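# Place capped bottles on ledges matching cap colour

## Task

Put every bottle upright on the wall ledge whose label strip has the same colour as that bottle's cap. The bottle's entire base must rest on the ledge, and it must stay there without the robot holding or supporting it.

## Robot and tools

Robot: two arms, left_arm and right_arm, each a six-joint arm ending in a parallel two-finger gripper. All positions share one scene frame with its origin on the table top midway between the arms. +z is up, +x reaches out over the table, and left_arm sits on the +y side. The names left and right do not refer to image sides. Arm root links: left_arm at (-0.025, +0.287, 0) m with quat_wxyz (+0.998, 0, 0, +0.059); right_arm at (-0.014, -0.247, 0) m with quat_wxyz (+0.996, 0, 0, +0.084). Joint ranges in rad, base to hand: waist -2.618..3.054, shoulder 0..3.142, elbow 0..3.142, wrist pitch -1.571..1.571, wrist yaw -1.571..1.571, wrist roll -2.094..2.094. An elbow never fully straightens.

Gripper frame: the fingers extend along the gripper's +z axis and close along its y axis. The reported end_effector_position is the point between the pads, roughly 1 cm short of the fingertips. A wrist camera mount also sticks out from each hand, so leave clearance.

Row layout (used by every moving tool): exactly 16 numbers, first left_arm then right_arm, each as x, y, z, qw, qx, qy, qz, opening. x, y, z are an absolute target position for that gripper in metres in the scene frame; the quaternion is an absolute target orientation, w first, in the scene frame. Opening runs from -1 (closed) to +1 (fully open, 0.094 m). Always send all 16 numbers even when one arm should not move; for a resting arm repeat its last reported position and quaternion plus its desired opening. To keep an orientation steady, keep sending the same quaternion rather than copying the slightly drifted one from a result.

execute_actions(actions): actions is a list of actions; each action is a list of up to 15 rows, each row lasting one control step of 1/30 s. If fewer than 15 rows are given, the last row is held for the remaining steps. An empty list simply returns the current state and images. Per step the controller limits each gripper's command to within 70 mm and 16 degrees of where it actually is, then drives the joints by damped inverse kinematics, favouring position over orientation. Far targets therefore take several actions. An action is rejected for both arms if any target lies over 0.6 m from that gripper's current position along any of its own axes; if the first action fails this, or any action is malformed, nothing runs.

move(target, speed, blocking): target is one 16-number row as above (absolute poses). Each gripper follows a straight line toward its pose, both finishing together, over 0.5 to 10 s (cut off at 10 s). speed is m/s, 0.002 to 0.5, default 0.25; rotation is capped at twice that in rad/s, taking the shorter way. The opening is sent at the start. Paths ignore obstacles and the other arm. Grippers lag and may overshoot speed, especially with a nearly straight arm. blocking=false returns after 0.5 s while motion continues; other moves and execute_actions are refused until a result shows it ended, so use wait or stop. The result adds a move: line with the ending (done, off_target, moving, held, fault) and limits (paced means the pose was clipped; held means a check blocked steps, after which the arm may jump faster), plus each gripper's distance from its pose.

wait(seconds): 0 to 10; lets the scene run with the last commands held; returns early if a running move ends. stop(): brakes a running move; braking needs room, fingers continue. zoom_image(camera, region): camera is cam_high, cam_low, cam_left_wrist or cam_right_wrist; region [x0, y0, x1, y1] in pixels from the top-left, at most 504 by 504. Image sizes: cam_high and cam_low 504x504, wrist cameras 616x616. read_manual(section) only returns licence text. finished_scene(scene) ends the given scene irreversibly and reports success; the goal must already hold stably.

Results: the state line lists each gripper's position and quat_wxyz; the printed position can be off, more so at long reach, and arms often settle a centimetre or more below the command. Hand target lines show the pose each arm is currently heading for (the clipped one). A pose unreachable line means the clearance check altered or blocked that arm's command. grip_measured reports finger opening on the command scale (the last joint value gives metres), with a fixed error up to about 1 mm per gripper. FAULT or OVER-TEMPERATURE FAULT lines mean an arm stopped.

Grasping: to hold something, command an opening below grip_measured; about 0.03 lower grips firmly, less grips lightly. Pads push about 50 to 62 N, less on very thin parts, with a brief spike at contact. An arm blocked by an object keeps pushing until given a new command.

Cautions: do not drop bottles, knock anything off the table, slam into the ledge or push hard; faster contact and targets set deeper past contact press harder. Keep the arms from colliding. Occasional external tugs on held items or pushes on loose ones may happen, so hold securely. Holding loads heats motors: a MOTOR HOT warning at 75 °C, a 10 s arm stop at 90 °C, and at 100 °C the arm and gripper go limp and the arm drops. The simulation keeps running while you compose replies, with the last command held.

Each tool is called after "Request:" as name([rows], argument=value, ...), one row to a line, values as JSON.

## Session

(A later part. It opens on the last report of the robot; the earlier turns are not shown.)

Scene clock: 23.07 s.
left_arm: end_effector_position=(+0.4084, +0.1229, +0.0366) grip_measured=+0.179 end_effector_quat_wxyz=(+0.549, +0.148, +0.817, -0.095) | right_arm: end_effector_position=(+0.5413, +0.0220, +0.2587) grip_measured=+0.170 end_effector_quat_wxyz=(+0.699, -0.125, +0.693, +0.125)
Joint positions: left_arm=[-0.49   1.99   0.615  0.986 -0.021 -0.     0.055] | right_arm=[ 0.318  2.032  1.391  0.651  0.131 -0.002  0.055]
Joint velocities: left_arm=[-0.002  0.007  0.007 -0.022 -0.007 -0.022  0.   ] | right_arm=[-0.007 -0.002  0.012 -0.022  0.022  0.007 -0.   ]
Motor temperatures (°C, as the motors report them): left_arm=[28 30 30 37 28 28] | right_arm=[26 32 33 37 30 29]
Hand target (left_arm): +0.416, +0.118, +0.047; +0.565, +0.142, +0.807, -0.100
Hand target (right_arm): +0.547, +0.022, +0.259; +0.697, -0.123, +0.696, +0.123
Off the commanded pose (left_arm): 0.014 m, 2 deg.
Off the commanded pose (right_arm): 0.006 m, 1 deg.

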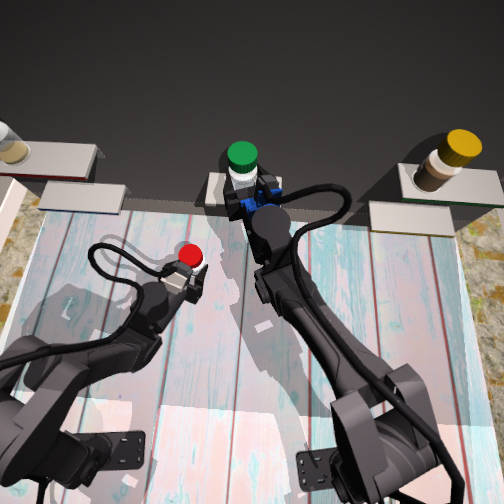

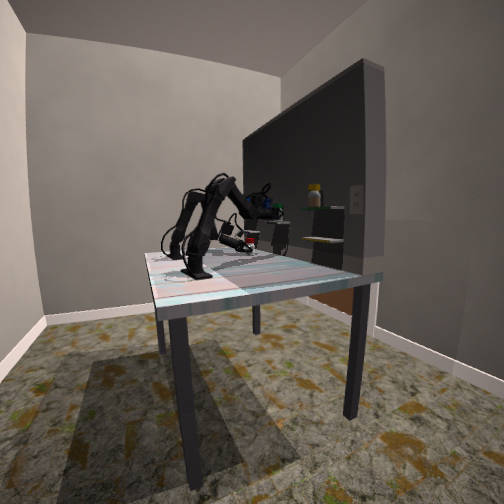

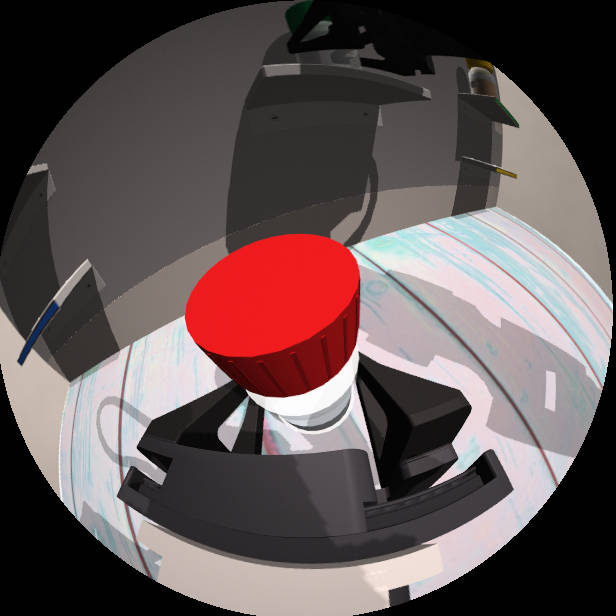

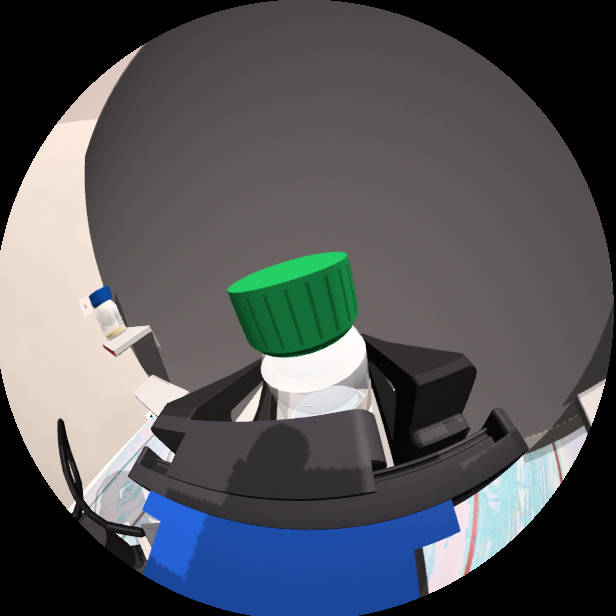

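Request:
execute_actions([
  [[0.417,0.118,0.049,0.566,0.142,0.806,-0.0998,0.14,0.547,0.022,0.261,0.698,-0.1225,0.6948,0.1231,0.125],[0.417,0.118,0.052,0.5675,0.1419,0.805,-0.1,0.14,0.547,0.022,0.264,0.7,-0.1222,0.6927,0.1234,0.125],[0.417,0.118,0.056,0.569,0.1417,0.8039,-0.1003,0.14,0.547,0.022,0.267,0.702,-0.1218,0.6907,0.1238,0.125],[0.417,0.118,0.06,0.5705,0.1415,0.8028,-0.1006,0.14,0.547,0.022,0.271,0.704,-0.1214,0.6886,0.1241,0.125],[0.417,0.118,0.065,0.572,0.1413,0.8017,-0.1008,0.14,0.547,0.022,0.275,0.706,-0.1211,0.6865,0.1245,0.125],[0.417,0.118,0.07,0.5735,0.1411,0.8006,-0.1011,0.14,0.547,0.022,0.279,0.708,-0.1207,0.6845,0.1248,0.125],[0.417,0.118,0.076,0.575,0.1409,0.7995,-0.1014,0.14,0.547,0.022,0.283,0.71,-0.1203,0.6824,0.1252,0.125],[0.417,0.119,0.082,0.5765,0.1407,0.7984,-0.1016,0.14,0.546,0.022,0.287,0.712,-0.1199,0.6803,0.1255,0.125],[0.417,0.12,0.089,0.578,0.1405,0.7973,-0.1019,0.14,0.545,0.021,0.291,0.714,-0.1196,0.6782,0.1259,0.125],[0.417,0.122,0.096,0.5795,0.1403,0.7962,-0.1022,0.14,0.543,0.02,0.295,0.716,-0.1192,0.6761,0.1262,0.125],[0.417,0.124,0.104,0.581,0.1402,0.7951,-0.1024,0.14,0.541,0.018,0.299,0.718,-0.1188,0.674,0.1266,0.125],[0.417,0.127,0.112,0.5823,0.14,0.7942,-0.1027,0.14,0.538,0.015,0.303,0.7203,-0.1184,0.6716,0.127,0.125],[0.417,0.13,0.12,0.5823,0.14,0.7942,-0.1027,0.14,0.535,0.011,0.307,0.7203,-0.1184,0.6716,0.127,0.125],[0.417,0.134,0.128,0.5823,0.14,0.7942,-0.1027,0.14,0.531,0.006,0.311,0.7203,-0.1184,0.6716,0.127,0.125],[0.417,0.138,0.136,0.5823,0.14,0.7942,-0.1027,0.14,0.527,0.0,0.315,0.7203,-0.1184,0.6716,0.127,0.125]],
  [[0.417,0.143,0.145,0.5828,0.134,0.7952,-0.0983,0.14,0.523,-0.007,0.319,0.7209,-0.1147,0.6723,0.123,0.125],[0.417,0.149,0.154,0.5838,0.128,0.7962,-0.0939,0.14,0.519,-0.015,0.323,0.7216,-0.111,0.6729,0.119,0.125],[0.417,0.155,0.163,0.5845,0.122,0.7971,-0.0895,0.14,0.515,-0.024,0.327,0.7222,-0.1073,0.6735,0.115,0.125],[0.417,0.162,0.172,0.5852,0.116,0.798,-0.0851,0.14,0.511,-0.034,0.33,0.7229,-0.1036,0.6741,0.111,0.125],[0.417,0.169,0.181,0.5858,0.11,0.7989,-0.0807,0.14,0.507,-0.045,0.333,0.7235,-0.0999,0.6746,0.107,0.125],[0.417,0.176,0.19,0.5864,0.104,0.7997,-0.0763,0.14,0.503,-0.056,0.336,0.7241,-0.0962,0.6752,0.103,0.125],[0.417,0.183,0.199,0.5869,0.098,0.8004,-0.0719,0.14,0.499,-0.067,0.339,0.7246,-0.0925,0.6757,0.099,0.125],[0.417,0.19,0.208,0.5874,0.092,0.8011,-0.0675,0.14,0.495,-0.078,0.342,0.7252,-0.0888,0.6762,0.095,0.125],[0.417,0.197,0.217,0.5879,0.086,0.8018,-0.0631,0.14,0.491,-0.089,0.345,0.7257,-0.0851,0.6767,0.091,0.125],[0.417,0.204,0.226,0.5884,0.08,0.8024,-0.0587,0.14,0.487,-0.1,0.348,0.7262,-0.0814,0.6771,0.087,0.125],[0.417,0.211,0.235,0.5888,0.074,0.803,-0.0543,0.14,0.483,-0.111,0.35,0.7266,-0.0777,0.6776,0.083,0.125],[0.417,0.218,0.244,0.5892,0.068,0.8035,-0.0499,0.14,0.479,-0.122,0.352,0.7271,-0.074,0.678,0.079,0.125],[0.417,0.225,0.253,0.5895,0.062,0.804,-0.0455,0.14,0.475,-0.133,0.354,0.7275,-0.0703,0.6784,0.075,0.125],[0.417,0.232,0.262,0.5899,0.056,0.8045,-0.0411,0.14,0.471,-0.144,0.356,0.7279,-0.0666,0.6787,0.071,0.125],[0.417,0.239,0.271,0.5902,0.05,0.8048,-0.0367,0.14,0.467,-0.155,0.358,0.7283,-0.0629,0.6791,0.067,0.125]],
])

Request:
move(target=[0.43,0.342,0.385,0.5905,-0.0422,0.8053,0.0309,0.14,0.425,-0.428,0.385,0.7307,0.0297,0.6813,-0.0319,0.125], speed=0.35)

Scene clock: 25.07 s.
left_arm: end_effector_position=(+0.4204, +0.2227, +0.2359) grip_measured=+0.179 end_effector_quat_wxyz=(+0.593, +0.060, +0.802, -0.045) | right_arm: end_effector_position=(+0.4845, -0.1388, +0.3612) grip_measured=+0.170 end_effector_quat_wxyz=(+0.736, -0.055, +0.672, +0.064)
Joint positions: left_arm=[-0.26   1.381  0.862  0.222  0.008  0.002  0.055] | right_arm=[ 0.065  1.551  1.135  0.508  0.065 -0.002  0.055]
Joint velocities: left_arm=[ 0.418 -0.305  0.769 -1.062 -0.022  0.007 -0.   ] | right_arm=[-0.676 -0.72  -0.53  -0.227 -0.242 -0.022 -0.001]
Motor temperatures (°C, as the motors report them): left_arm=[28 30 30 37 28 28] | right_arm=[26 33 33 37 30 29]
Hand target (left_arm): +0.416, +0.237, +0.270; +0.599, +0.049, +0.799, -0.036
Hand target (right_arm): +0.473, -0.154, +0.359; +0.729, -0.059, +0.679, +0.067
Off the commanded pose (left_arm): 0.039 m, 2 deg.
Off the commanded pose (right_arm): 0.024 m, 2 deg.

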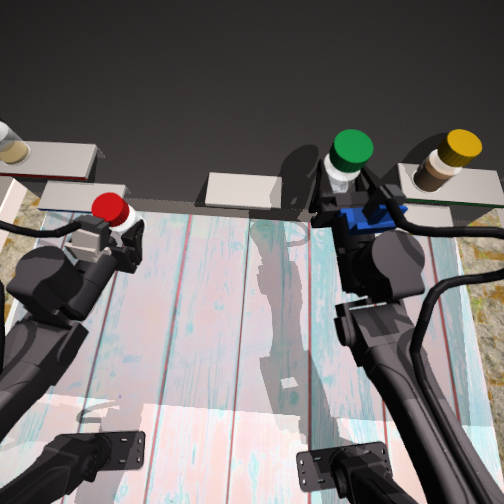

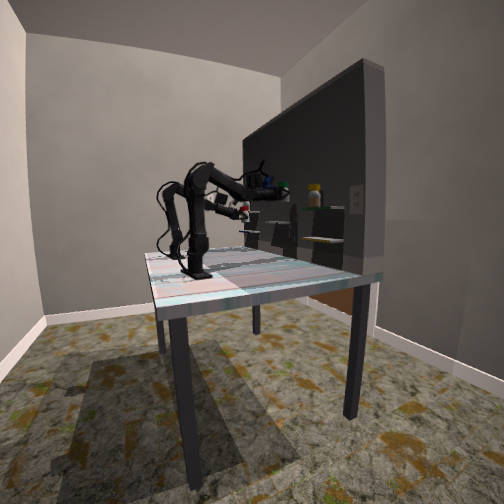

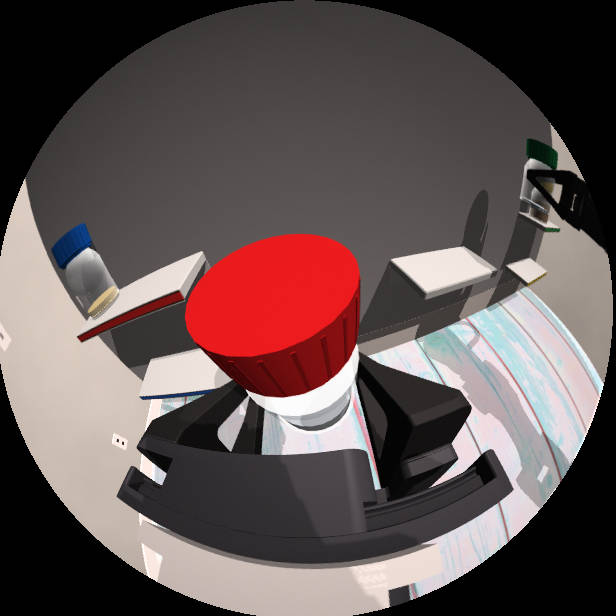

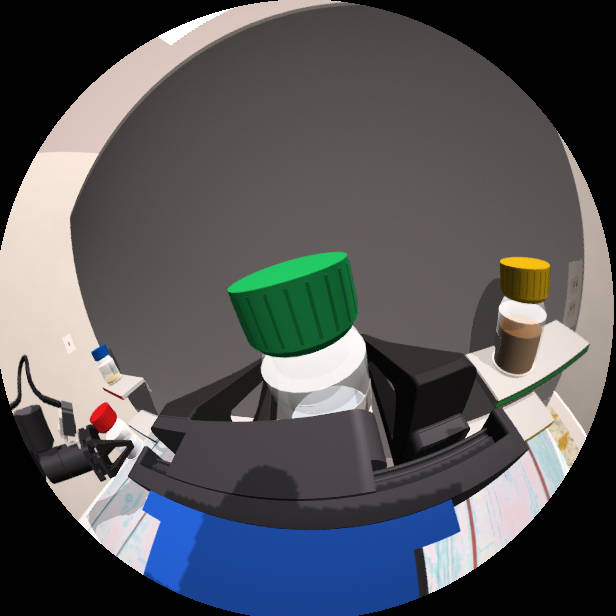

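Scene clock: 26.63 s.
left_arm: end_effector_position=(+0.4293, +0.3405, +0.3560) grip_measured=+0.179 end_effector_quat_wxyz=(+0.556, -0.045, +0.829, +0.029) | right_arm: end_effector_position=(+0.4269, -0.4334, +0.3624) grip_measured=+0.170 end_effector_quat_wxyz=(+0.715, +0.045, +0.697, -0.028)
Joint positions: left_arm=[ 0.001  1.439  1.48  -0.429  0.011  0.002  0.055] | right_arm=[-0.739  1.464  1.124  0.367 -0.467  0.037  0.055]
Joint velocities: left_arm=[-0.007 -0.007 -0.002 -0.007 -0.051 -0.022  0.   ] | right_arm=[-0.002  0.012 -0.007 -0.081 -0.095 -0.007 -0.   ]
Motor temperatures (°C, as the motors report them): left_arm=[28 30 30 37 28 28] | right_arm=[26 32 33 37 30 29]
Hand target (left_arm): +0.431, +0.342, +0.385; +0.590, -0.042, +0.806, +0.031
Hand target (right_arm): +0.428, -0.430, +0.385; +0.731, +0.032, +0.681, -0.029
Off the commanded pose (left_arm): 0.029 m, 5 deg.
Off the commanded pose (right_arm): 0.023 m, 3 deg.
move: off_target (left_arm, right_arm)

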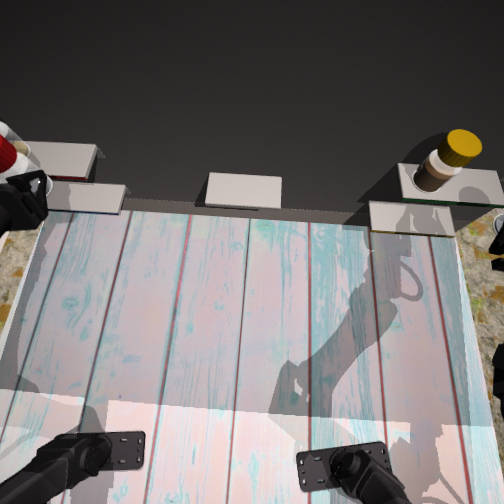

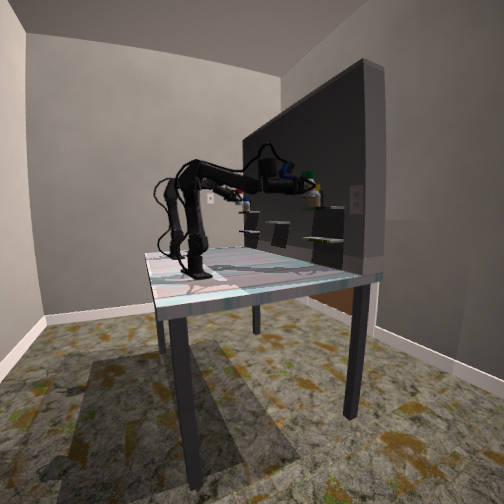

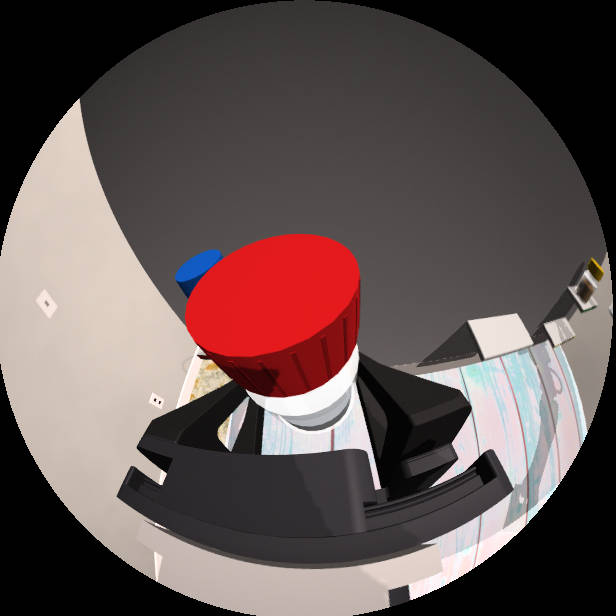

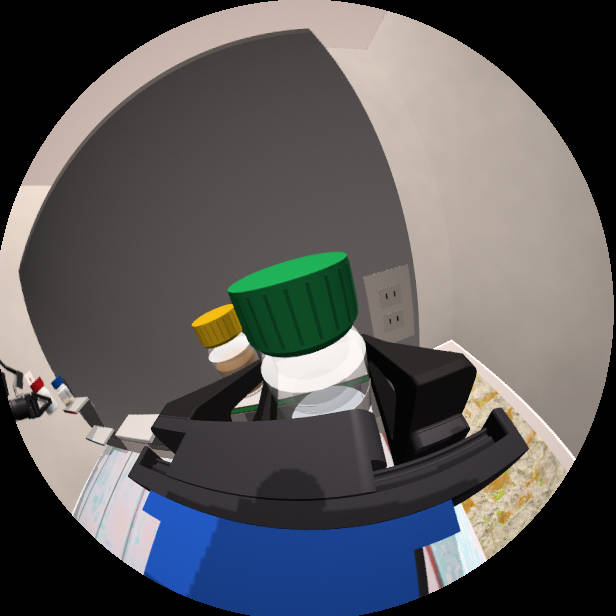

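Request:
execute_actions([
  [[0.434,0.3425,0.385,0.5905,-0.0422,0.8053,0.0309,0.14,0.432,-0.43,0.385,0.7307,0.0297,0.6813,-0.0319,0.125],[0.439,0.343,0.384,0.5905,-0.0422,0.8053,0.0309,0.14,0.438,-0.43,0.385,0.7307,0.0297,0.6813,-0.0319,0.125],[0.446,0.344,0.384,0.5905,-0.0422,0.8053,0.0309,0.14,0.446,-0.4305,0.384,0.7307,0.0297,0.6813,-0.0319,0.125],[0.454,0.345,0.383,0.5905,-0.0422,0.8053,0.0309,0.14,0.455,-0.431,0.384,0.7307,0.0297,0.6813,-0.0319,0.125],[0.462,0.346,0.382,0.5905,-0.0422,0.8053,0.0309,0.14,0.464,-0.431,0.383,0.7307,0.0297,0.6813,-0.0319,0.125],[0.47,0.347,0.381,0.5905,-0.0422,0.8053,0.0309,0.14,0.473,-0.4315,0.383,0.7307,0.0297,0.6813,-0.0319,0.125],[0.478,0.348,0.38,0.5905,-0.0422,0.8053,0.0309,0.14,0.482,-0.432,0.382,0.7307,0.0297,0.6813,-0.0319,0.125],[0.486,0.349,0.379,0.5905,-0.0422,0.8053,0.0309,0.14,0.491,-0.432,0.382,0.7307,0.0297,0.6813,-0.0319,0.125],[0.494,0.35,0.378,0.5905,-0.0422,0.8053,0.0309,0.14,0.5,-0.4325,0.381,0.7307,0.0297,0.6813,-0.0319,0.125],[0.502,0.351,0.377,0.5905,-0.0422,0.8053,0.0309,0.14,0.509,-0.433,0.381,0.7307,0.0297,0.6813,-0.0319,0.125],[0.51,0.352,0.376,0.5905,-0.0422,0.8053,0.0309,0.14,0.518,-0.433,0.38,0.7307,0.0297,0.6813,-0.0319,0.125],[0.517,0.3525,0.375,0.5905,-0.0422,0.8053,0.0309,0.14,0.526,-0.4335,0.38,0.7307,0.0297,0.6813,-0.0319,0.125],[0.523,0.353,0.374,0.5905,-0.0422,0.8053,0.0309,0.14,0.533,-0.434,0.379,0.7307,0.0297,0.6813,-0.0319,0.125],[0.528,0.3535,0.373,0.5905,-0.0422,0.8053,0.0309,0.14,0.538,-0.434,0.378,0.7307,0.0297,0.6813,-0.0319,0.125],[0.531,0.354,0.372,0.5905,-0.0422,0.8053,0.0309,0.14,0.541,-0.434,0.377,0.7307,0.0297,0.6813,-0.0319,0.125]],
  [[0.533,0.354,0.37,0.5905,-0.0422,0.8053,0.0309,0.14,0.543,-0.434,0.376,0.73,0.0298,0.682,-0.0319,0.125],[0.533,0.354,0.368,0.5905,-0.0422,0.8053,0.0309,0.14,0.543,-0.434,0.374,0.7293,0.0298,0.6828,-0.0318,0.125],[0.533,0.354,0.366,0.5905,-0.0422,0.8053,0.0309,0.14,0.543,-0.434,0.372,0.7286,0.0298,0.6835,-0.0318,0.125],[0.533,0.354,0.364,0.5905,-0.0422,0.8053,0.0309,0.14,0.543,-0.434,0.37,0.7279,0.0299,0.6843,-0.0318,0.125],[0.533,0.354,0.362,0.5905,-0.0422,0.8053,0.0309,0.14,0.543,-0.434,0.368,0.7272,0.0299,0.685,-0.0317,0.125],[0.533,0.354,0.36,0.5905,-0.0422,0.8053,0.0309,0.14,0.543,-0.434,0.366,0.7265,0.0299,0.6858,-0.0317,0.125],[0.533,0.354,0.358,0.5905,-0.0422,0.8053,0.0309,0.14,0.543,-0.434,0.364,0.7258,0.03,0.6865,-0.0317,0.125],[0.533,0.354,0.356,0.5905,-0.0422,0.8053,0.0309,0.14,0.543,-0.434,0.362,0.7247,0.03,0.6877,-0.0316,0.125],[0.533,0.354,0.355,0.5905,-0.0422,0.8053,0.0309,0.14,0.543,-0.434,0.361,0.7247,0.03,0.6877,-0.0316,0.125],[0.533,0.354,0.354,0.5905,-0.0422,0.8053,0.0309,0.14,0.543,-0.434,0.36,0.7247,0.03,0.6877,-0.0316,0.125],[0.533,0.354,0.353,0.5905,-0.0422,0.8053,0.0309,0.14,0.543,-0.434,0.359,0.7247,0.03,0.6877,-0.0316,0.125],[0.533,0.354,0.352,0.5905,-0.0422,0.8053,0.0309,0.14,0.543,-0.434,0.358,0.7247,0.03,0.6877,-0.0316,0.125]],
])

Scene clock: 28.30 s.
left_arm: end_effector_position=(+0.5326, +0.3529, +0.3230) grip_measured=+0.179 end_effector_quat_wxyz=(+0.553, -0.046, +0.831, +0.029) | right_arm: end_effector_position=(+0.5432, -0.4332, +0.3378) grip_measured=+0.170 end_effector_quat_wxyz=(+0.706, +0.039, +0.707, -0.018)
Joint positions: left_arm=[ 0.001  1.817  1.754 -0.334  0.011  0.002  0.055] | right_arm=[-0.597  1.865  1.495  0.367 -0.348  0.028  0.055]
Joint velocities: left_arm=[ 0.002 -0.012 -0.061 -0.022  0.066  0.037 -0.   ] | right_arm=[-0.022 -0.012 -0.017 -0.081  0.007  0.007  0.001]
Motor temperatures (°C, as the motors report them): left_arm=[28 30 30 38 28 28] | right_arm=[26 32 34 38 30 29]
Hand target (left_arm): +0.532, +0.354, +0.352; +0.590, -0.042, +0.806, +0.032
Hand target (right_arm): +0.542, -0.433, +0.358; +0.725, +0.030, +0.688, -0.031
Off the commanded pose (left_arm): 0.029 m, 5 deg.
Off the commanded pose (right_arm): 0.020 m, 4 deg.

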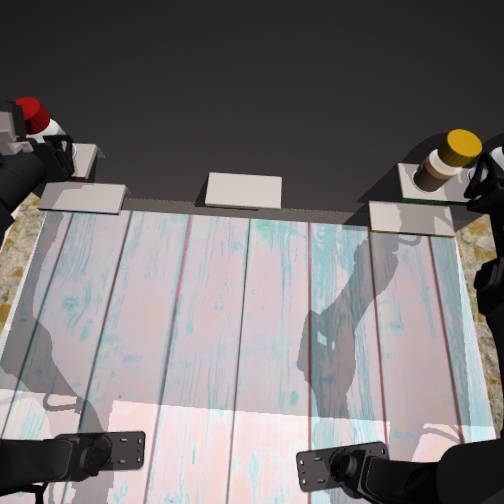

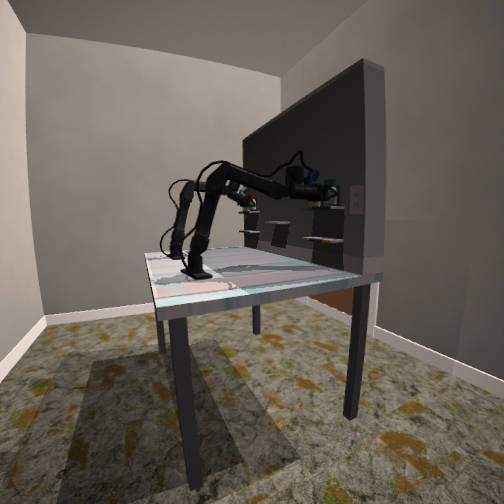

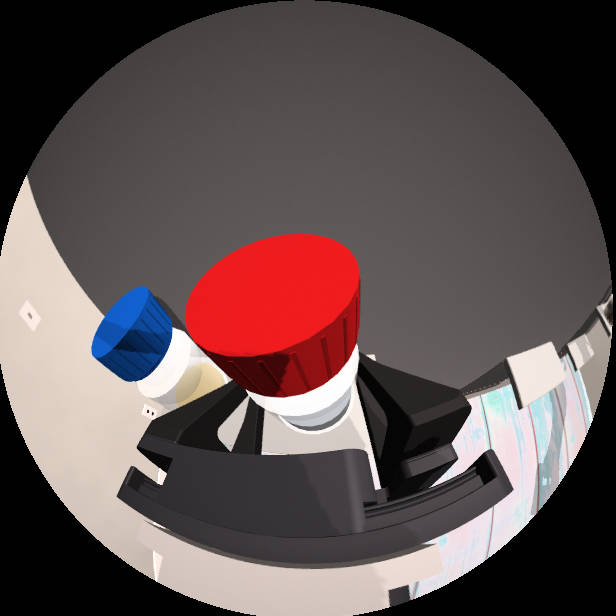

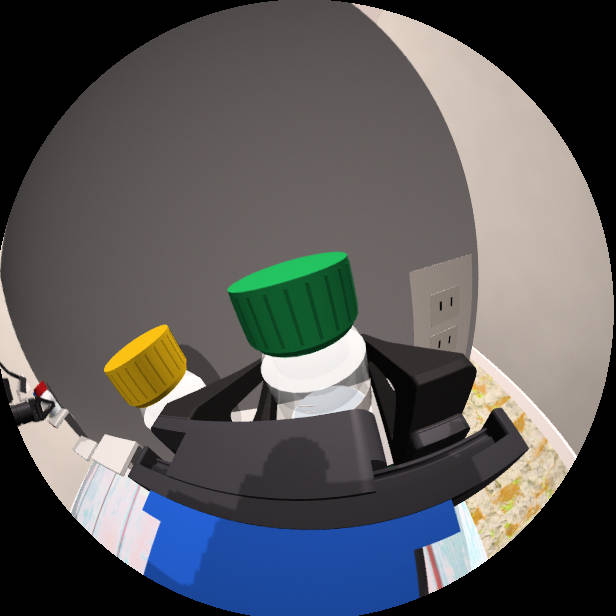

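Request:
execute_actions([
  [[0.532,0.354,0.351,0.5905,-0.0422,0.8053,0.0309,0.14,0.543,-0.434,0.357,0.7247,0.03,0.6877,-0.0316,0.125],[0.532,0.354,0.3495,0.5905,-0.0422,0.8053,0.0309,0.14,0.543,-0.434,0.3555,0.7247,0.03,0.6877,-0.0316,0.125],[0.532,0.354,0.348,0.5905,-0.0422,0.8053,0.0309,0.14,0.543,-0.434,0.354,0.7247,0.03,0.6877,-0.0316,0.125],[0.532,0.354,0.3465,0.5905,-0.0422,0.8053,0.0309,0.14,0.543,-0.434,0.3525,0.7247,0.03,0.6877,-0.0316,0.125],[0.532,0.354,0.345,0.5905,-0.0422,0.8053,0.0309,0.14,0.543,-0.434,0.351,0.7247,0.03,0.6877,-0.0316,0.125],[0.532,0.354,0.3435,0.5884,-0.0423,0.8068,0.0308,0.14,0.543,-0.434,0.3495,0.7235,0.03,0.689,-0.0316,0.125],[0.532,0.354,0.342,0.5863,-0.0424,0.8084,0.0307,0.14,0.543,-0.434,0.348,0.7223,0.0301,0.6902,-0.0315,0.125],[0.532,0.354,0.34,0.5841,-0.0424,0.8099,0.0306,0.14,0.543,-0.434,0.3465,0.7211,0.0302,0.6915,-0.0315,0.125],[0.532,0.354,0.338,0.582,-0.0425,0.8114,0.0305,0.14,0.543,-0.434,0.345,0.7199,0.0302,0.6927,-0.0314,0.125],[0.532,0.354,0.336,0.5799,-0.0426,0.8129,0.0304,0.14,0.543,-0.434,0.343,0.7187,0.0303,0.694,-0.0314,0.125],[0.532,0.354,0.334,0.5777,-0.0427,0.8145,0.0302,0.14,0.543,-0.434,0.341,0.7175,0.0304,0.6952,-0.0313,0.125],[0.532,0.354,0.332,0.5756,-0.0428,0.816,0.0301,0.14,0.543,-0.434,0.339,0.7163,0.0304,0.6965,-0.0313,0.125],[0.532,0.354,0.33,0.5735,-0.0428,0.8175,0.03,0.14,0.543,-0.434,0.337,0.715,0.0305,0.6977,-0.0312,0.125],[0.532,0.354,0.328,0.5713,-0.0429,0.819,0.0299,0.14,0.543,-0.434,0.335,0.7138,0.0305,0.699,-0.0312,0.125],[0.532,0.354,0.326,0.5692,-0.043,0.8205,0.0298,0.14,0.543,-0.434,0.333,0.7126,0.0306,0.7002,-0.0311,0.125]],
])

Scene clock: 29.47 s.
left_arm: end_effector_position=(+0.5343, +0.3531, +0.3137) grip_measured=+0.179 end_effector_quat_wxyz=(+0.554, -0.045, +0.831, +0.029) | right_arm: end_effector_position=(+0.5430, -0.4332, +0.3416) grip_measured=+0.170 end_effector_quat_wxyz=(+0.713, +0.033, +0.700, -0.024)
Joint positions: left_arm=[ 0.001  1.817  1.715 -0.293  0.011  0.003  0.055] | right_arm=[-0.597  1.865  1.49   0.394 -0.348  0.019  0.055]
Joint velocities: left_arm=[-0.002  0.007 -0.007 -0.051 -0.007 -0.051  0.   ] | right_arm=[-0.002  0.012 -0.081  0.066 -0.022  0.007 -0.   ]
Motor temperatures (°C, as the motors report them): left_arm=[28 31 30 38 28 28] | right_arm=[26 33 34 38 30 29]
Hand target (left_arm): +0.532, +0.354, +0.326; +0.569, -0.043, +0.821, +0.030
Hand target (right_arm): +0.543, -0.434, +0.333; +0.712, +0.031, +0.701, -0.031
Off the commanded pose (left_arm): 0.013 m, 2 deg.
Off the commanded pose (right_arm): 0.009 m, 1 deg.

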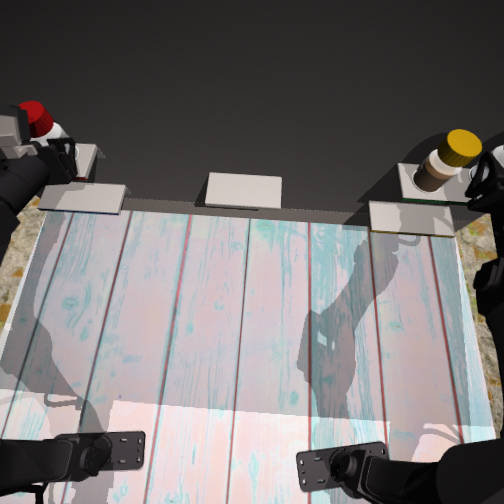

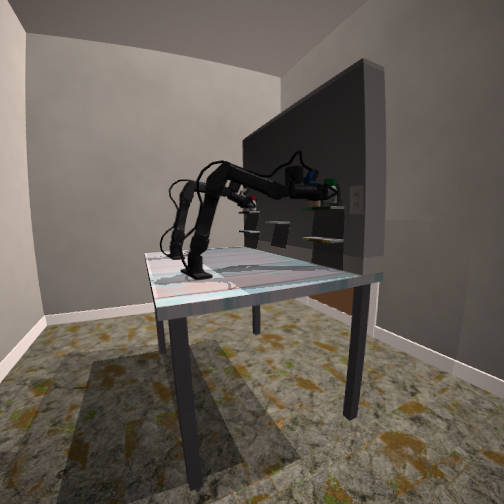

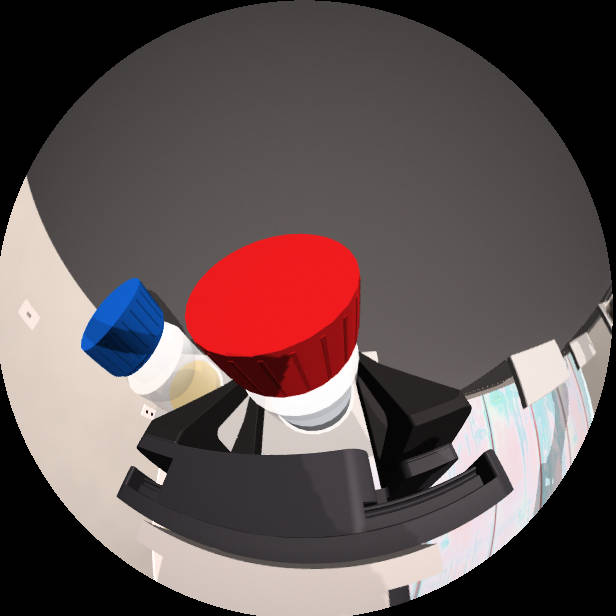

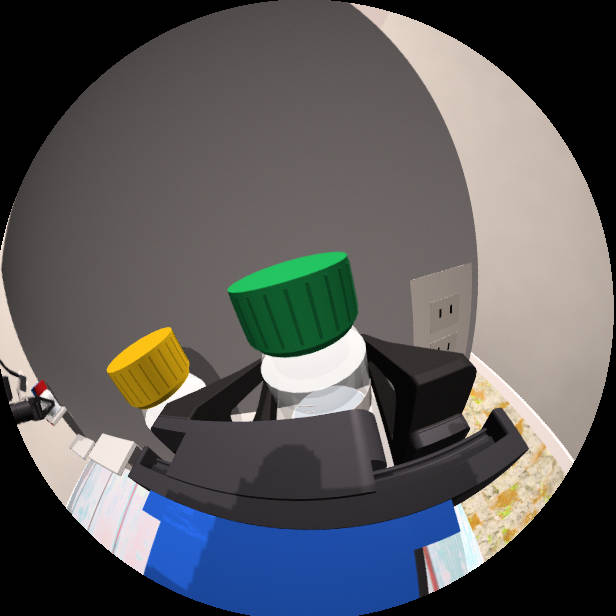

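Request:
execute_actions([
  [[0.533,0.354,0.324,0.566,-0.0431,0.8227,0.0296,0.14,0.543,-0.434,0.332,0.7126,0.0306,0.7002,-0.0311,0.125],[0.533,0.354,0.322,0.563,-0.0432,0.8247,0.0295,0.14,0.543,-0.434,0.331,0.7126,0.0306,0.7002,-0.0311,0.125],[0.533,0.354,0.32,0.5605,-0.0433,0.8264,0.0293,0.14,0.543,-0.434,0.33,0.7126,0.0306,0.7002,-0.0311,0.125],[0.533,0.354,0.319,0.5584,-0.0434,0.8278,0.0292,0.155,0.543,-0.434,0.329,0.7126,0.0306,0.7002,-0.0311,0.125],[0.533,0.354,0.319,0.5584,-0.0434,0.8278,0.0292,0.175,0.543,-0.434,0.328,0.7126,0.0306,0.7002,-0.0311,0.125],[0.533,0.354,0.319,0.5584,-0.0434,0.8278,0.0292,0.2,0.543,-0.434,0.327,0.7126,0.0306,0.7002,-0.0311,0.125],[0.533,0.354,0.319,0.5584,-0.0434,0.8278,0.0292,0.26,0.543,-0.434,0.326,0.7126,0.0306,0.7002,-0.0311,0.125],[0.533,0.354,0.319,0.5584,-0.0434,0.8278,0.0292,0.34,0.543,-0.434,0.325,0.7126,0.0306,0.7002,-0.0311,0.125],[0.533,0.354,0.319,0.5584,-0.0434,0.8278,0.0292,0.42,0.543,-0.434,0.324,0.7126,0.0306,0.7002,-0.0311,0.125],[0.533,0.354,0.319,0.5584,-0.0434,0.8278,0.0292,0.5,0.543,-0.434,0.323,0.7126,0.0306,0.7002,-0.0311,0.125],[0.531,0.354,0.32,0.5584,-0.0434,0.8278,0.0292,0.5,0.543,-0.434,0.322,0.7126,0.0306,0.7002,-0.0311,0.125],[0.528,0.3535,0.321,0.5584,-0.0434,0.8278,0.0292,0.5,0.543,-0.434,0.321,0.7126,0.0306,0.7002,-0.0311,0.125],[0.524,0.353,0.322,0.5584,-0.0434,0.8278,0.0292,0.5,0.543,-0.434,0.32,0.7126,0.0306,0.7002,-0.0311,0.125],[0.52,0.3525,0.323,0.5584,-0.0434,0.8278,0.0292,0.5,0.543,-0.434,0.319,0.7126,0.0306,0.7002,-0.0311,0.125],[0.516,0.352,0.324,0.5584,-0.0434,0.8278,0.0292,0.5,0.543,-0.434,0.318,0.7126,0.0306,0.7002,-0.0311,0.125]],
])

Scene clock: 30.57 s.
left_arm: end_effector_position=(+0.5302, +0.3526, +0.3101) grip_measured=+0.497 end_effector_quat_wxyz=(+0.550, -0.045, +0.833, +0.029) | right_arm: end_effector_position=(+0.5425, -0.4331, +0.3294) grip_measured=+0.170 end_effector_quat_wxyz=(+0.715, +0.030, +0.698, -0.027)
Joint positions: left_arm=[ 0.001  1.803  1.691 -0.292  0.011  0.003  0.07 ] | right_arm=[-0.597  1.872  1.443  0.454 -0.347  0.013  0.055]
Joint velocities: left_arm=[-0.012 -0.271 -0.383 -0.095 -0.007  0.007  0.   ] | right_arm=[ 0.007 -0.012 -0.066  0.183 -0.022  0.007  0.001]
Motor temperatures (°C, as the motors report them): left_arm=[28 31 30 38 28 28] | right_arm=[26 33 34 38 30 29]
Hand target (left_arm): +0.517, +0.352, +0.324; +0.558, -0.043, +0.828, +0.029
Hand target (right_arm): +0.543, -0.434, +0.318; +0.712, +0.031, +0.700, -0.031
Off the commanded pose (left_arm): 0.020 m, 1 deg.
Off the commanded pose (right_arm): 0.011 m, 1 deg.

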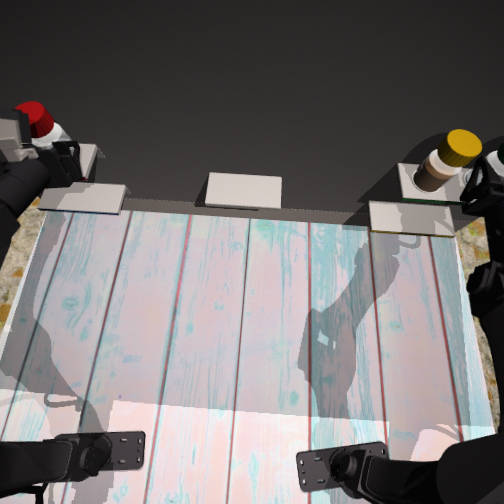

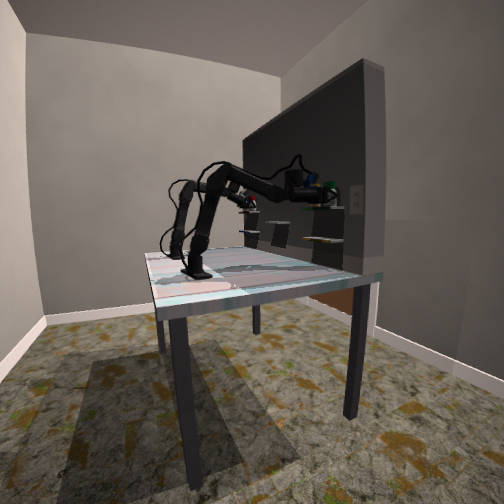

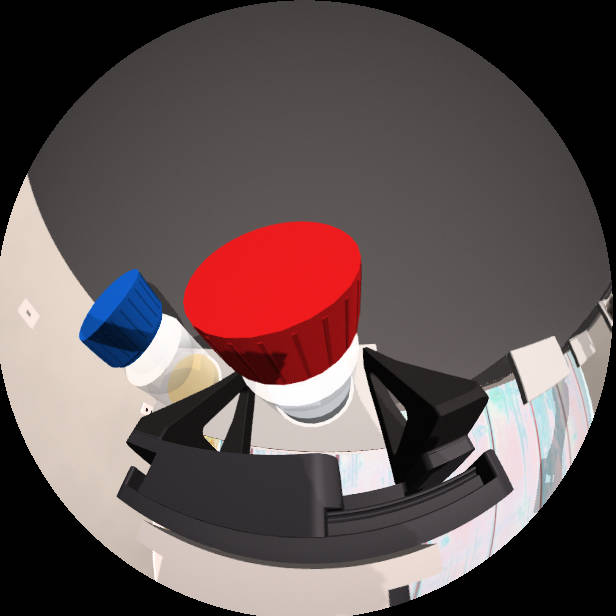

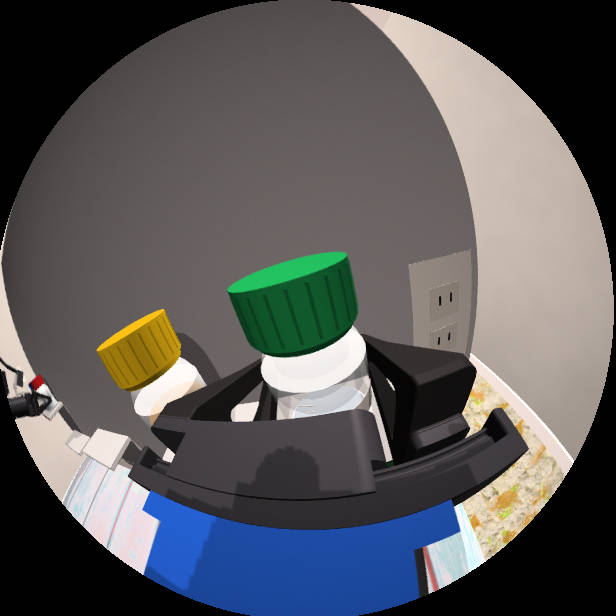

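Request:
execute_actions([
  [[0.512,0.352,0.326,0.5584,-0.0434,0.8278,0.0292,0.5,0.543,-0.434,0.317,0.7118,0.0306,0.701,-0.0311,0.125],[0.507,0.351,0.328,0.5584,-0.0434,0.8278,0.0292,0.5,0.543,-0.434,0.316,0.711,0.0306,0.7018,-0.031,0.125],[0.501,0.3505,0.33,0.5584,-0.0434,0.8278,0.0292,0.5,0.543,-0.434,0.315,0.7102,0.0307,0.7026,-0.031,0.125],[0.495,0.35,0.332,0.565,-0.0431,0.8233,0.0296,0.5,0.543,-0.434,0.314,0.7094,0.0307,0.7034,-0.031,0.125],[0.489,0.349,0.334,0.575,-0.0428,0.8164,0.0301,0.5,0.543,-0.434,0.313,0.7086,0.0307,0.7042,-0.0309,0.125],[0.483,0.349,0.335,0.585,-0.0424,0.8093,0.0306,0.5,0.543,-0.434,0.312,0.7078,0.0308,0.705,-0.0309,0.125],[0.477,0.349,0.336,0.595,-0.042,0.802,0.0312,0.5,0.543,-0.434,0.311,0.707,0.0308,0.7058,-0.0309,0.125],[0.471,0.35,0.336,0.605,-0.0416,0.7945,0.0317,0.5,0.543,-0.434,0.31,0.7064,0.0308,0.7064,-0.0308,0.125],[0.465,0.352,0.336,0.615,-0.0412,0.7868,0.0322,0.5,0.543,-0.434,0.31,0.7064,0.0308,0.7064,-0.0308,0.125],[0.46,0.355,0.336,0.625,-0.0408,0.7788,0.0327,0.5,0.543,-0.434,0.31,0.7064,0.0308,0.7064,-0.0308,0.125],[0.455,0.359,0.336,0.635,-0.0404,0.7707,0.0333,0.5,0.543,-0.434,0.31,0.7064,0.0308,0.7064,-0.0308,0.125],[0.451,0.364,0.336,0.645,-0.04,0.7624,0.0338,0.5,0.543,-0.434,0.31,0.7064,0.0308,0.7064,-0.0308,0.125],[0.448,0.37,0.336,0.655,-0.0395,0.7538,0.0343,0.5,0.543,-0.434,0.31,0.7064,0.0308,0.7064,-0.0308,0.125],[0.446,0.376,0.336,0.665,-0.039,0.745,0.0348,0.5,0.543,-0.434,0.31,0.7064,0.0308,0.7064,-0.0308,0.125],[0.445,0.382,0.336,0.675,-0.0385,0.7359,0.0354,0.5,0.543,-0.434,0.31,0.7064,0.0308,0.7064,-0.0308,0.125]],
])

Scene clock: 31.57 s.
left_arm: end_effector_position=(+0.4440, +0.3695, +0.3101) grip_measured=+0.497 end_effector_quat_wxyz=(+0.604, -0.051, +0.794, +0.038) | right_arm: end_effector_position=(+0.5419, -0.4328, +0.3294) grip_measured=+0.170 end_effector_quat_wxyz=(+0.719, +0.027, +0.694, -0.030)
Joint positions: left_arm=[ 0.079  1.438  1.183 -0.015  0.067  0.017  0.07 ] | right_arm=[-0.597  1.872  1.431  0.48  -0.347  0.01   0.055]
Joint velocities: left_arm=[ 0.628 -0.335 -0.926  1.194  0.33   0.095  0.   ] | right_arm=[-0.002 -0.007 -0.012  0.022 -0.081 -0.11   0.001]
Motor temperatures (°C, as the motors report them): left_arm=[28 31 30 38 28 28] | right_arm=[26 33 34 38 30 29]
Hand target (left_arm): +0.441, +0.381, +0.336; +0.661, -0.038, +0.748, +0.044
Hand target (right_arm): +0.543, -0.434, +0.310; +0.706, +0.031, +0.707, -0.031
Off the commanded pose (left_arm): 0.029 m, 11 deg.
Off the commanded pose (right_arm): 0.019 m, 2 deg.

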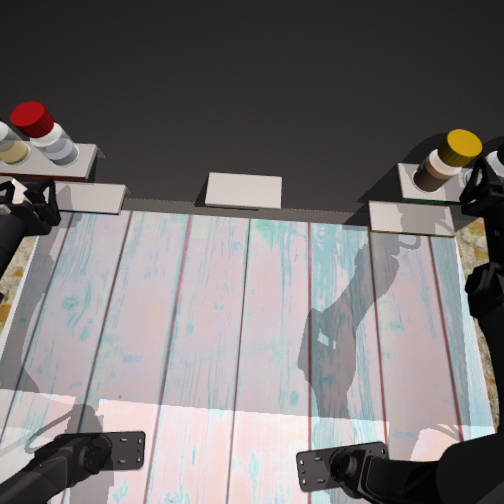

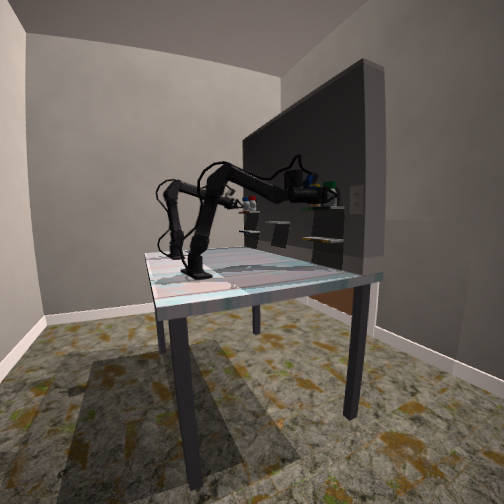

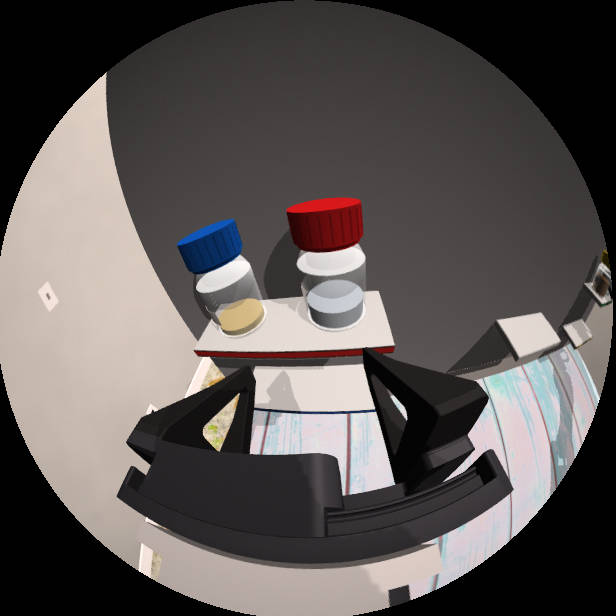

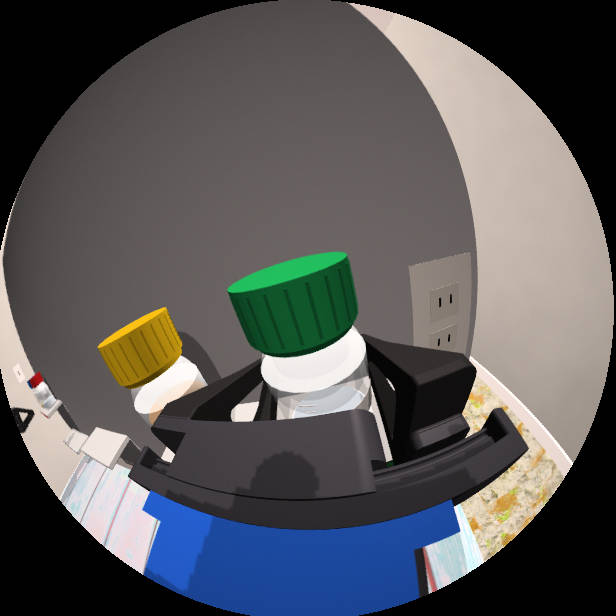

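Request:
execute_actions([
  [[0.444,0.387,0.336,0.68,-0.035,0.7315,0.033,0.5,0.543,-0.434,0.314,0.708,0.0308,0.7048,-0.0309,0.125],[0.444,0.393,0.336,0.685,-0.031,0.7272,0.03,0.52,0.543,-0.434,0.318,0.7095,0.0307,0.7033,-0.031,0.13],[0.445,0.399,0.335,0.69,-0.027,0.7227,0.026,0.54,0.543,-0.434,0.322,0.711,0.0306,0.7018,-0.031,0.14],[0.446,0.405,0.335,0.695,-0.023,0.7183,0.022,0.55,0.543,-0.434,0.325,0.7126,0.0306,0.7002,-0.0311,0.155],[0.447,0.411,0.334,0.7,-0.019,0.7136,0.019,0.55,0.543,-0.434,0.327,0.7126,0.0306,0.7002,-0.0311,0.175],[0.448,0.417,0.334,0.704,-0.015,0.7099,0.015,0.55,0.543,-0.434,0.327,0.7126,0.0306,0.7002,-0.0311,0.21],[0.45,0.423,0.333,0.707,-0.011,0.707,0.011,0.55,0.543,-0.434,0.327,0.7126,0.0306,0.7002,-0.0311,0.27],[0.452,0.429,0.333,0.707,-0.007,0.707,0.007,0.55,0.543,-0.434,0.327,0.7126,0.0306,0.7002,-0.0311,0.35],[0.454,0.434,0.332,0.7071,-0.004,0.7071,0.004,0.55,0.543,-0.434,0.327,0.7126,0.0306,0.7002,-0.0311,0.42],[0.456,0.438,0.332,0.7071,-0.002,0.7071,0.002,0.55,0.542,-0.434,0.327,0.7126,0.0306,0.7002,-0.0311,0.45],[0.458,0.441,0.332,0.7071,0,0.7071,0,0.55,0.539,-0.434,0.327,0.7126,0.0306,0.7002,-0.0311,0.45],[0.46,0.443,0.332,0.7071,0,0.7071,0,0.55,0.535,-0.4335,0.327,0.7126,0.0306,0.7002,-0.0311,0.45],[0.462,0.444,0.332,0.7071,0,0.7071,0,0.55,0.53,-0.433,0.327,0.7126,0.0306,0.7002,-0.0311,0.45],[0.464,0.444,0.332,0.7071,0,0.7071,0,0.55,0.524,-0.4325,0.327,0.7126,0.0306,0.7002,-0.0311,0.45],[0.466,0.444,0.332,0.7071,0,0.7071,0,0.55,0.517,-0.432,0.327,0.7126,0.0306,0.7002,-0.0311,0.45]],
  [[0.468,0.444,0.332,0.7071,0,0.7071,0,0.55,0.51,-0.431,0.327,0.7126,0.0306,0.7002,-0.0311,0.45],[0.47,0.444,0.332,0.7071,0,0.7071,0,0.55,0.502,-0.4305,0.327,0.7126,0.0306,0.7002,-0.0311,0.45],[0.472,0.444,0.332,0.7071,0,0.7071,0,0.55,0.494,-0.43,0.327,0.7126,0.0306,0.7002,-0.0311,0.45],[0.474,0.444,0.332,0.7071,0,0.7071,0,0.55,0.486,-0.429,0.327,0.7126,0.0306,0.7002,-0.0311,0.45],[0.476,0.444,0.332,0.7071,0,0.7071,0,0.55,0.478,-0.428,0.327,0.7126,0.0306,0.7002,-0.0311,0.45],[0.478,0.444,0.332,0.7071,0,0.7071,0,0.55,0.47,-0.426,0.327,0.712,0.033,0.7005,-0.0335,0.45],[0.48,0.444,0.332,0.7071,0,0.7071,0,0.55,0.463,-0.423,0.327,0.7113,0.036,0.701,-0.036,0.45],[0.48,0.444,0.332,0.7071,0,0.7071,0,0.55,0.457,-0.418,0.327,0.7106,0.039,0.7014,-0.039,0.45],[0.48,0.444,0.332,0.7071,0,0.7071,0,0.55,0.452,-0.412,0.327,0.7098,0.042,0.7018,-0.042,0.47],[0.48,0.444,0.332,0.7071,0,0.7071,0,0.55,0.448,-0.405,0.327,0.709,0.045,0.7022,-0.045,0.5],[0.48,0.444,0.332,0.7071,0,0.7071,0,0.55,0.446,-0.397,0.327,0.7082,0.048,0.7026,-0.048,0.53],[0.48,0.444,0.332,0.7071,0,0.7071,0,0.55,0.445,-0.389,0.327,0.7074,0.051,0.703,-0.051,0.56],[0.48,0.444,0.332,0.7071,0,0.7071,0,0.55,0.445,-0.381,0.327,0.7066,0.054,0.7034,-0.054,0.6],[0.48,0.444,0.332,0.7071,0,0.7071,0,0.55,0.445,-0.373,0.327,0.7056,0.058,0.7039,-0.058,0.6],[0.48,0.444,0.332,0.7071,0,0.7071,0,0.55,0.446,-0.365,0.327,0.7044,0.0616,0.7044,-0.0616,0.6]],
])

Scene clock: 33.27 s.
left_arm: end_effector_position=(+0.4749, +0.4476, +0.3188) grip_measured=+0.547 end_effector_quat_wxyz=(+0.696, -0.007, +0.718, +0.005) | right_arm: end_effector_position=(+0.4472, -0.3817, +0.3413) grip_measured=+0.596 end_effector_quat_wxyz=(+0.721, +0.039, +0.691, -0.043)
Joint positions: left_arm=[0.334 1.655 1.194 0.428 0.435 0.012 0.073] | right_arm=[-0.554  1.454  1.013  0.485 -0.268  0.008  0.075]
Joint velocities: left_arm=[ 0.002  0.012  0.002 -0.051 -0.051 -0.051 -0.   ] | right_arm=[ 0.867 -0.496 -0.31   0.007  0.681 -0.037  0.001]
Motor temperatures (°C, as the motors report them): left_arm=[28 31 30 38 28 28] | right_arm=[26 33 34 38 30 29]
Hand target (left_arm): +0.479, +0.444, +0.332; +0.707, +0.000, +0.707, +0.001
Hand target (right_arm): +0.444, -0.368, +0.327; +0.705, +0.055, +0.705, -0.058
Off the commanded pose (left_arm): 0.015 m, 2 deg.
Off the commanded pose (right_arm): 0.022 m, 4 deg.

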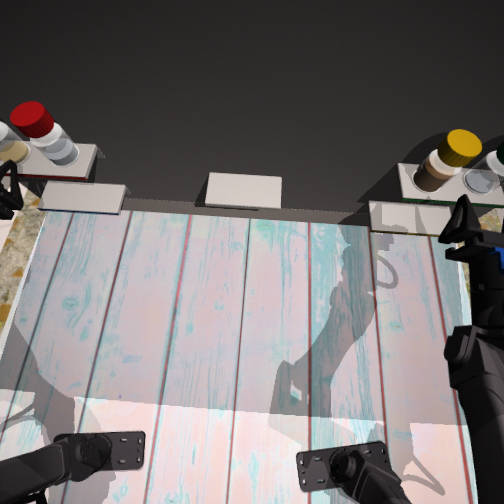

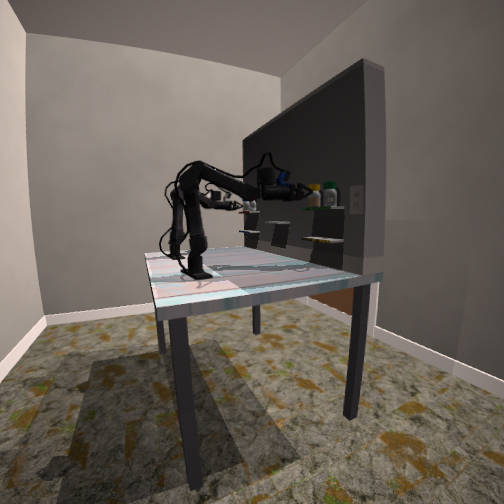

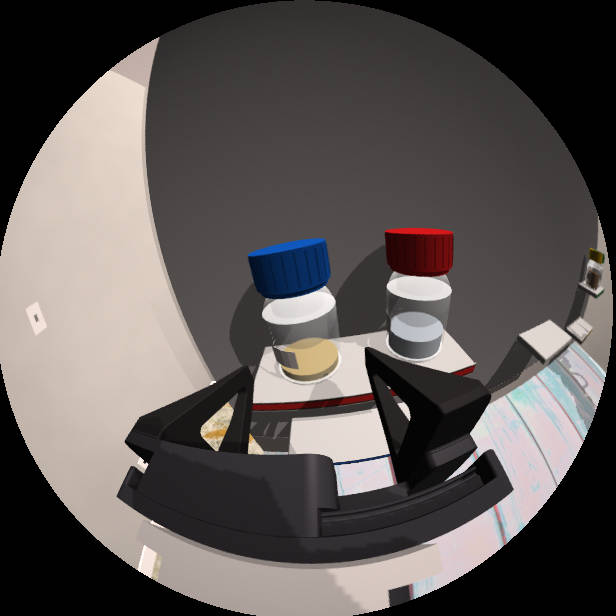

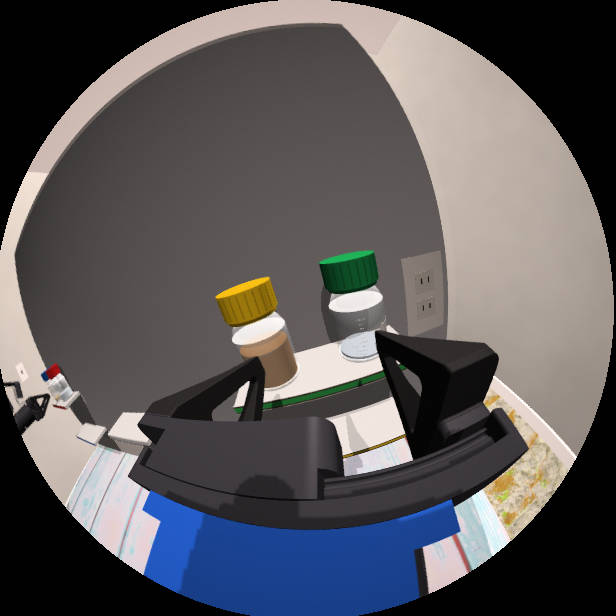

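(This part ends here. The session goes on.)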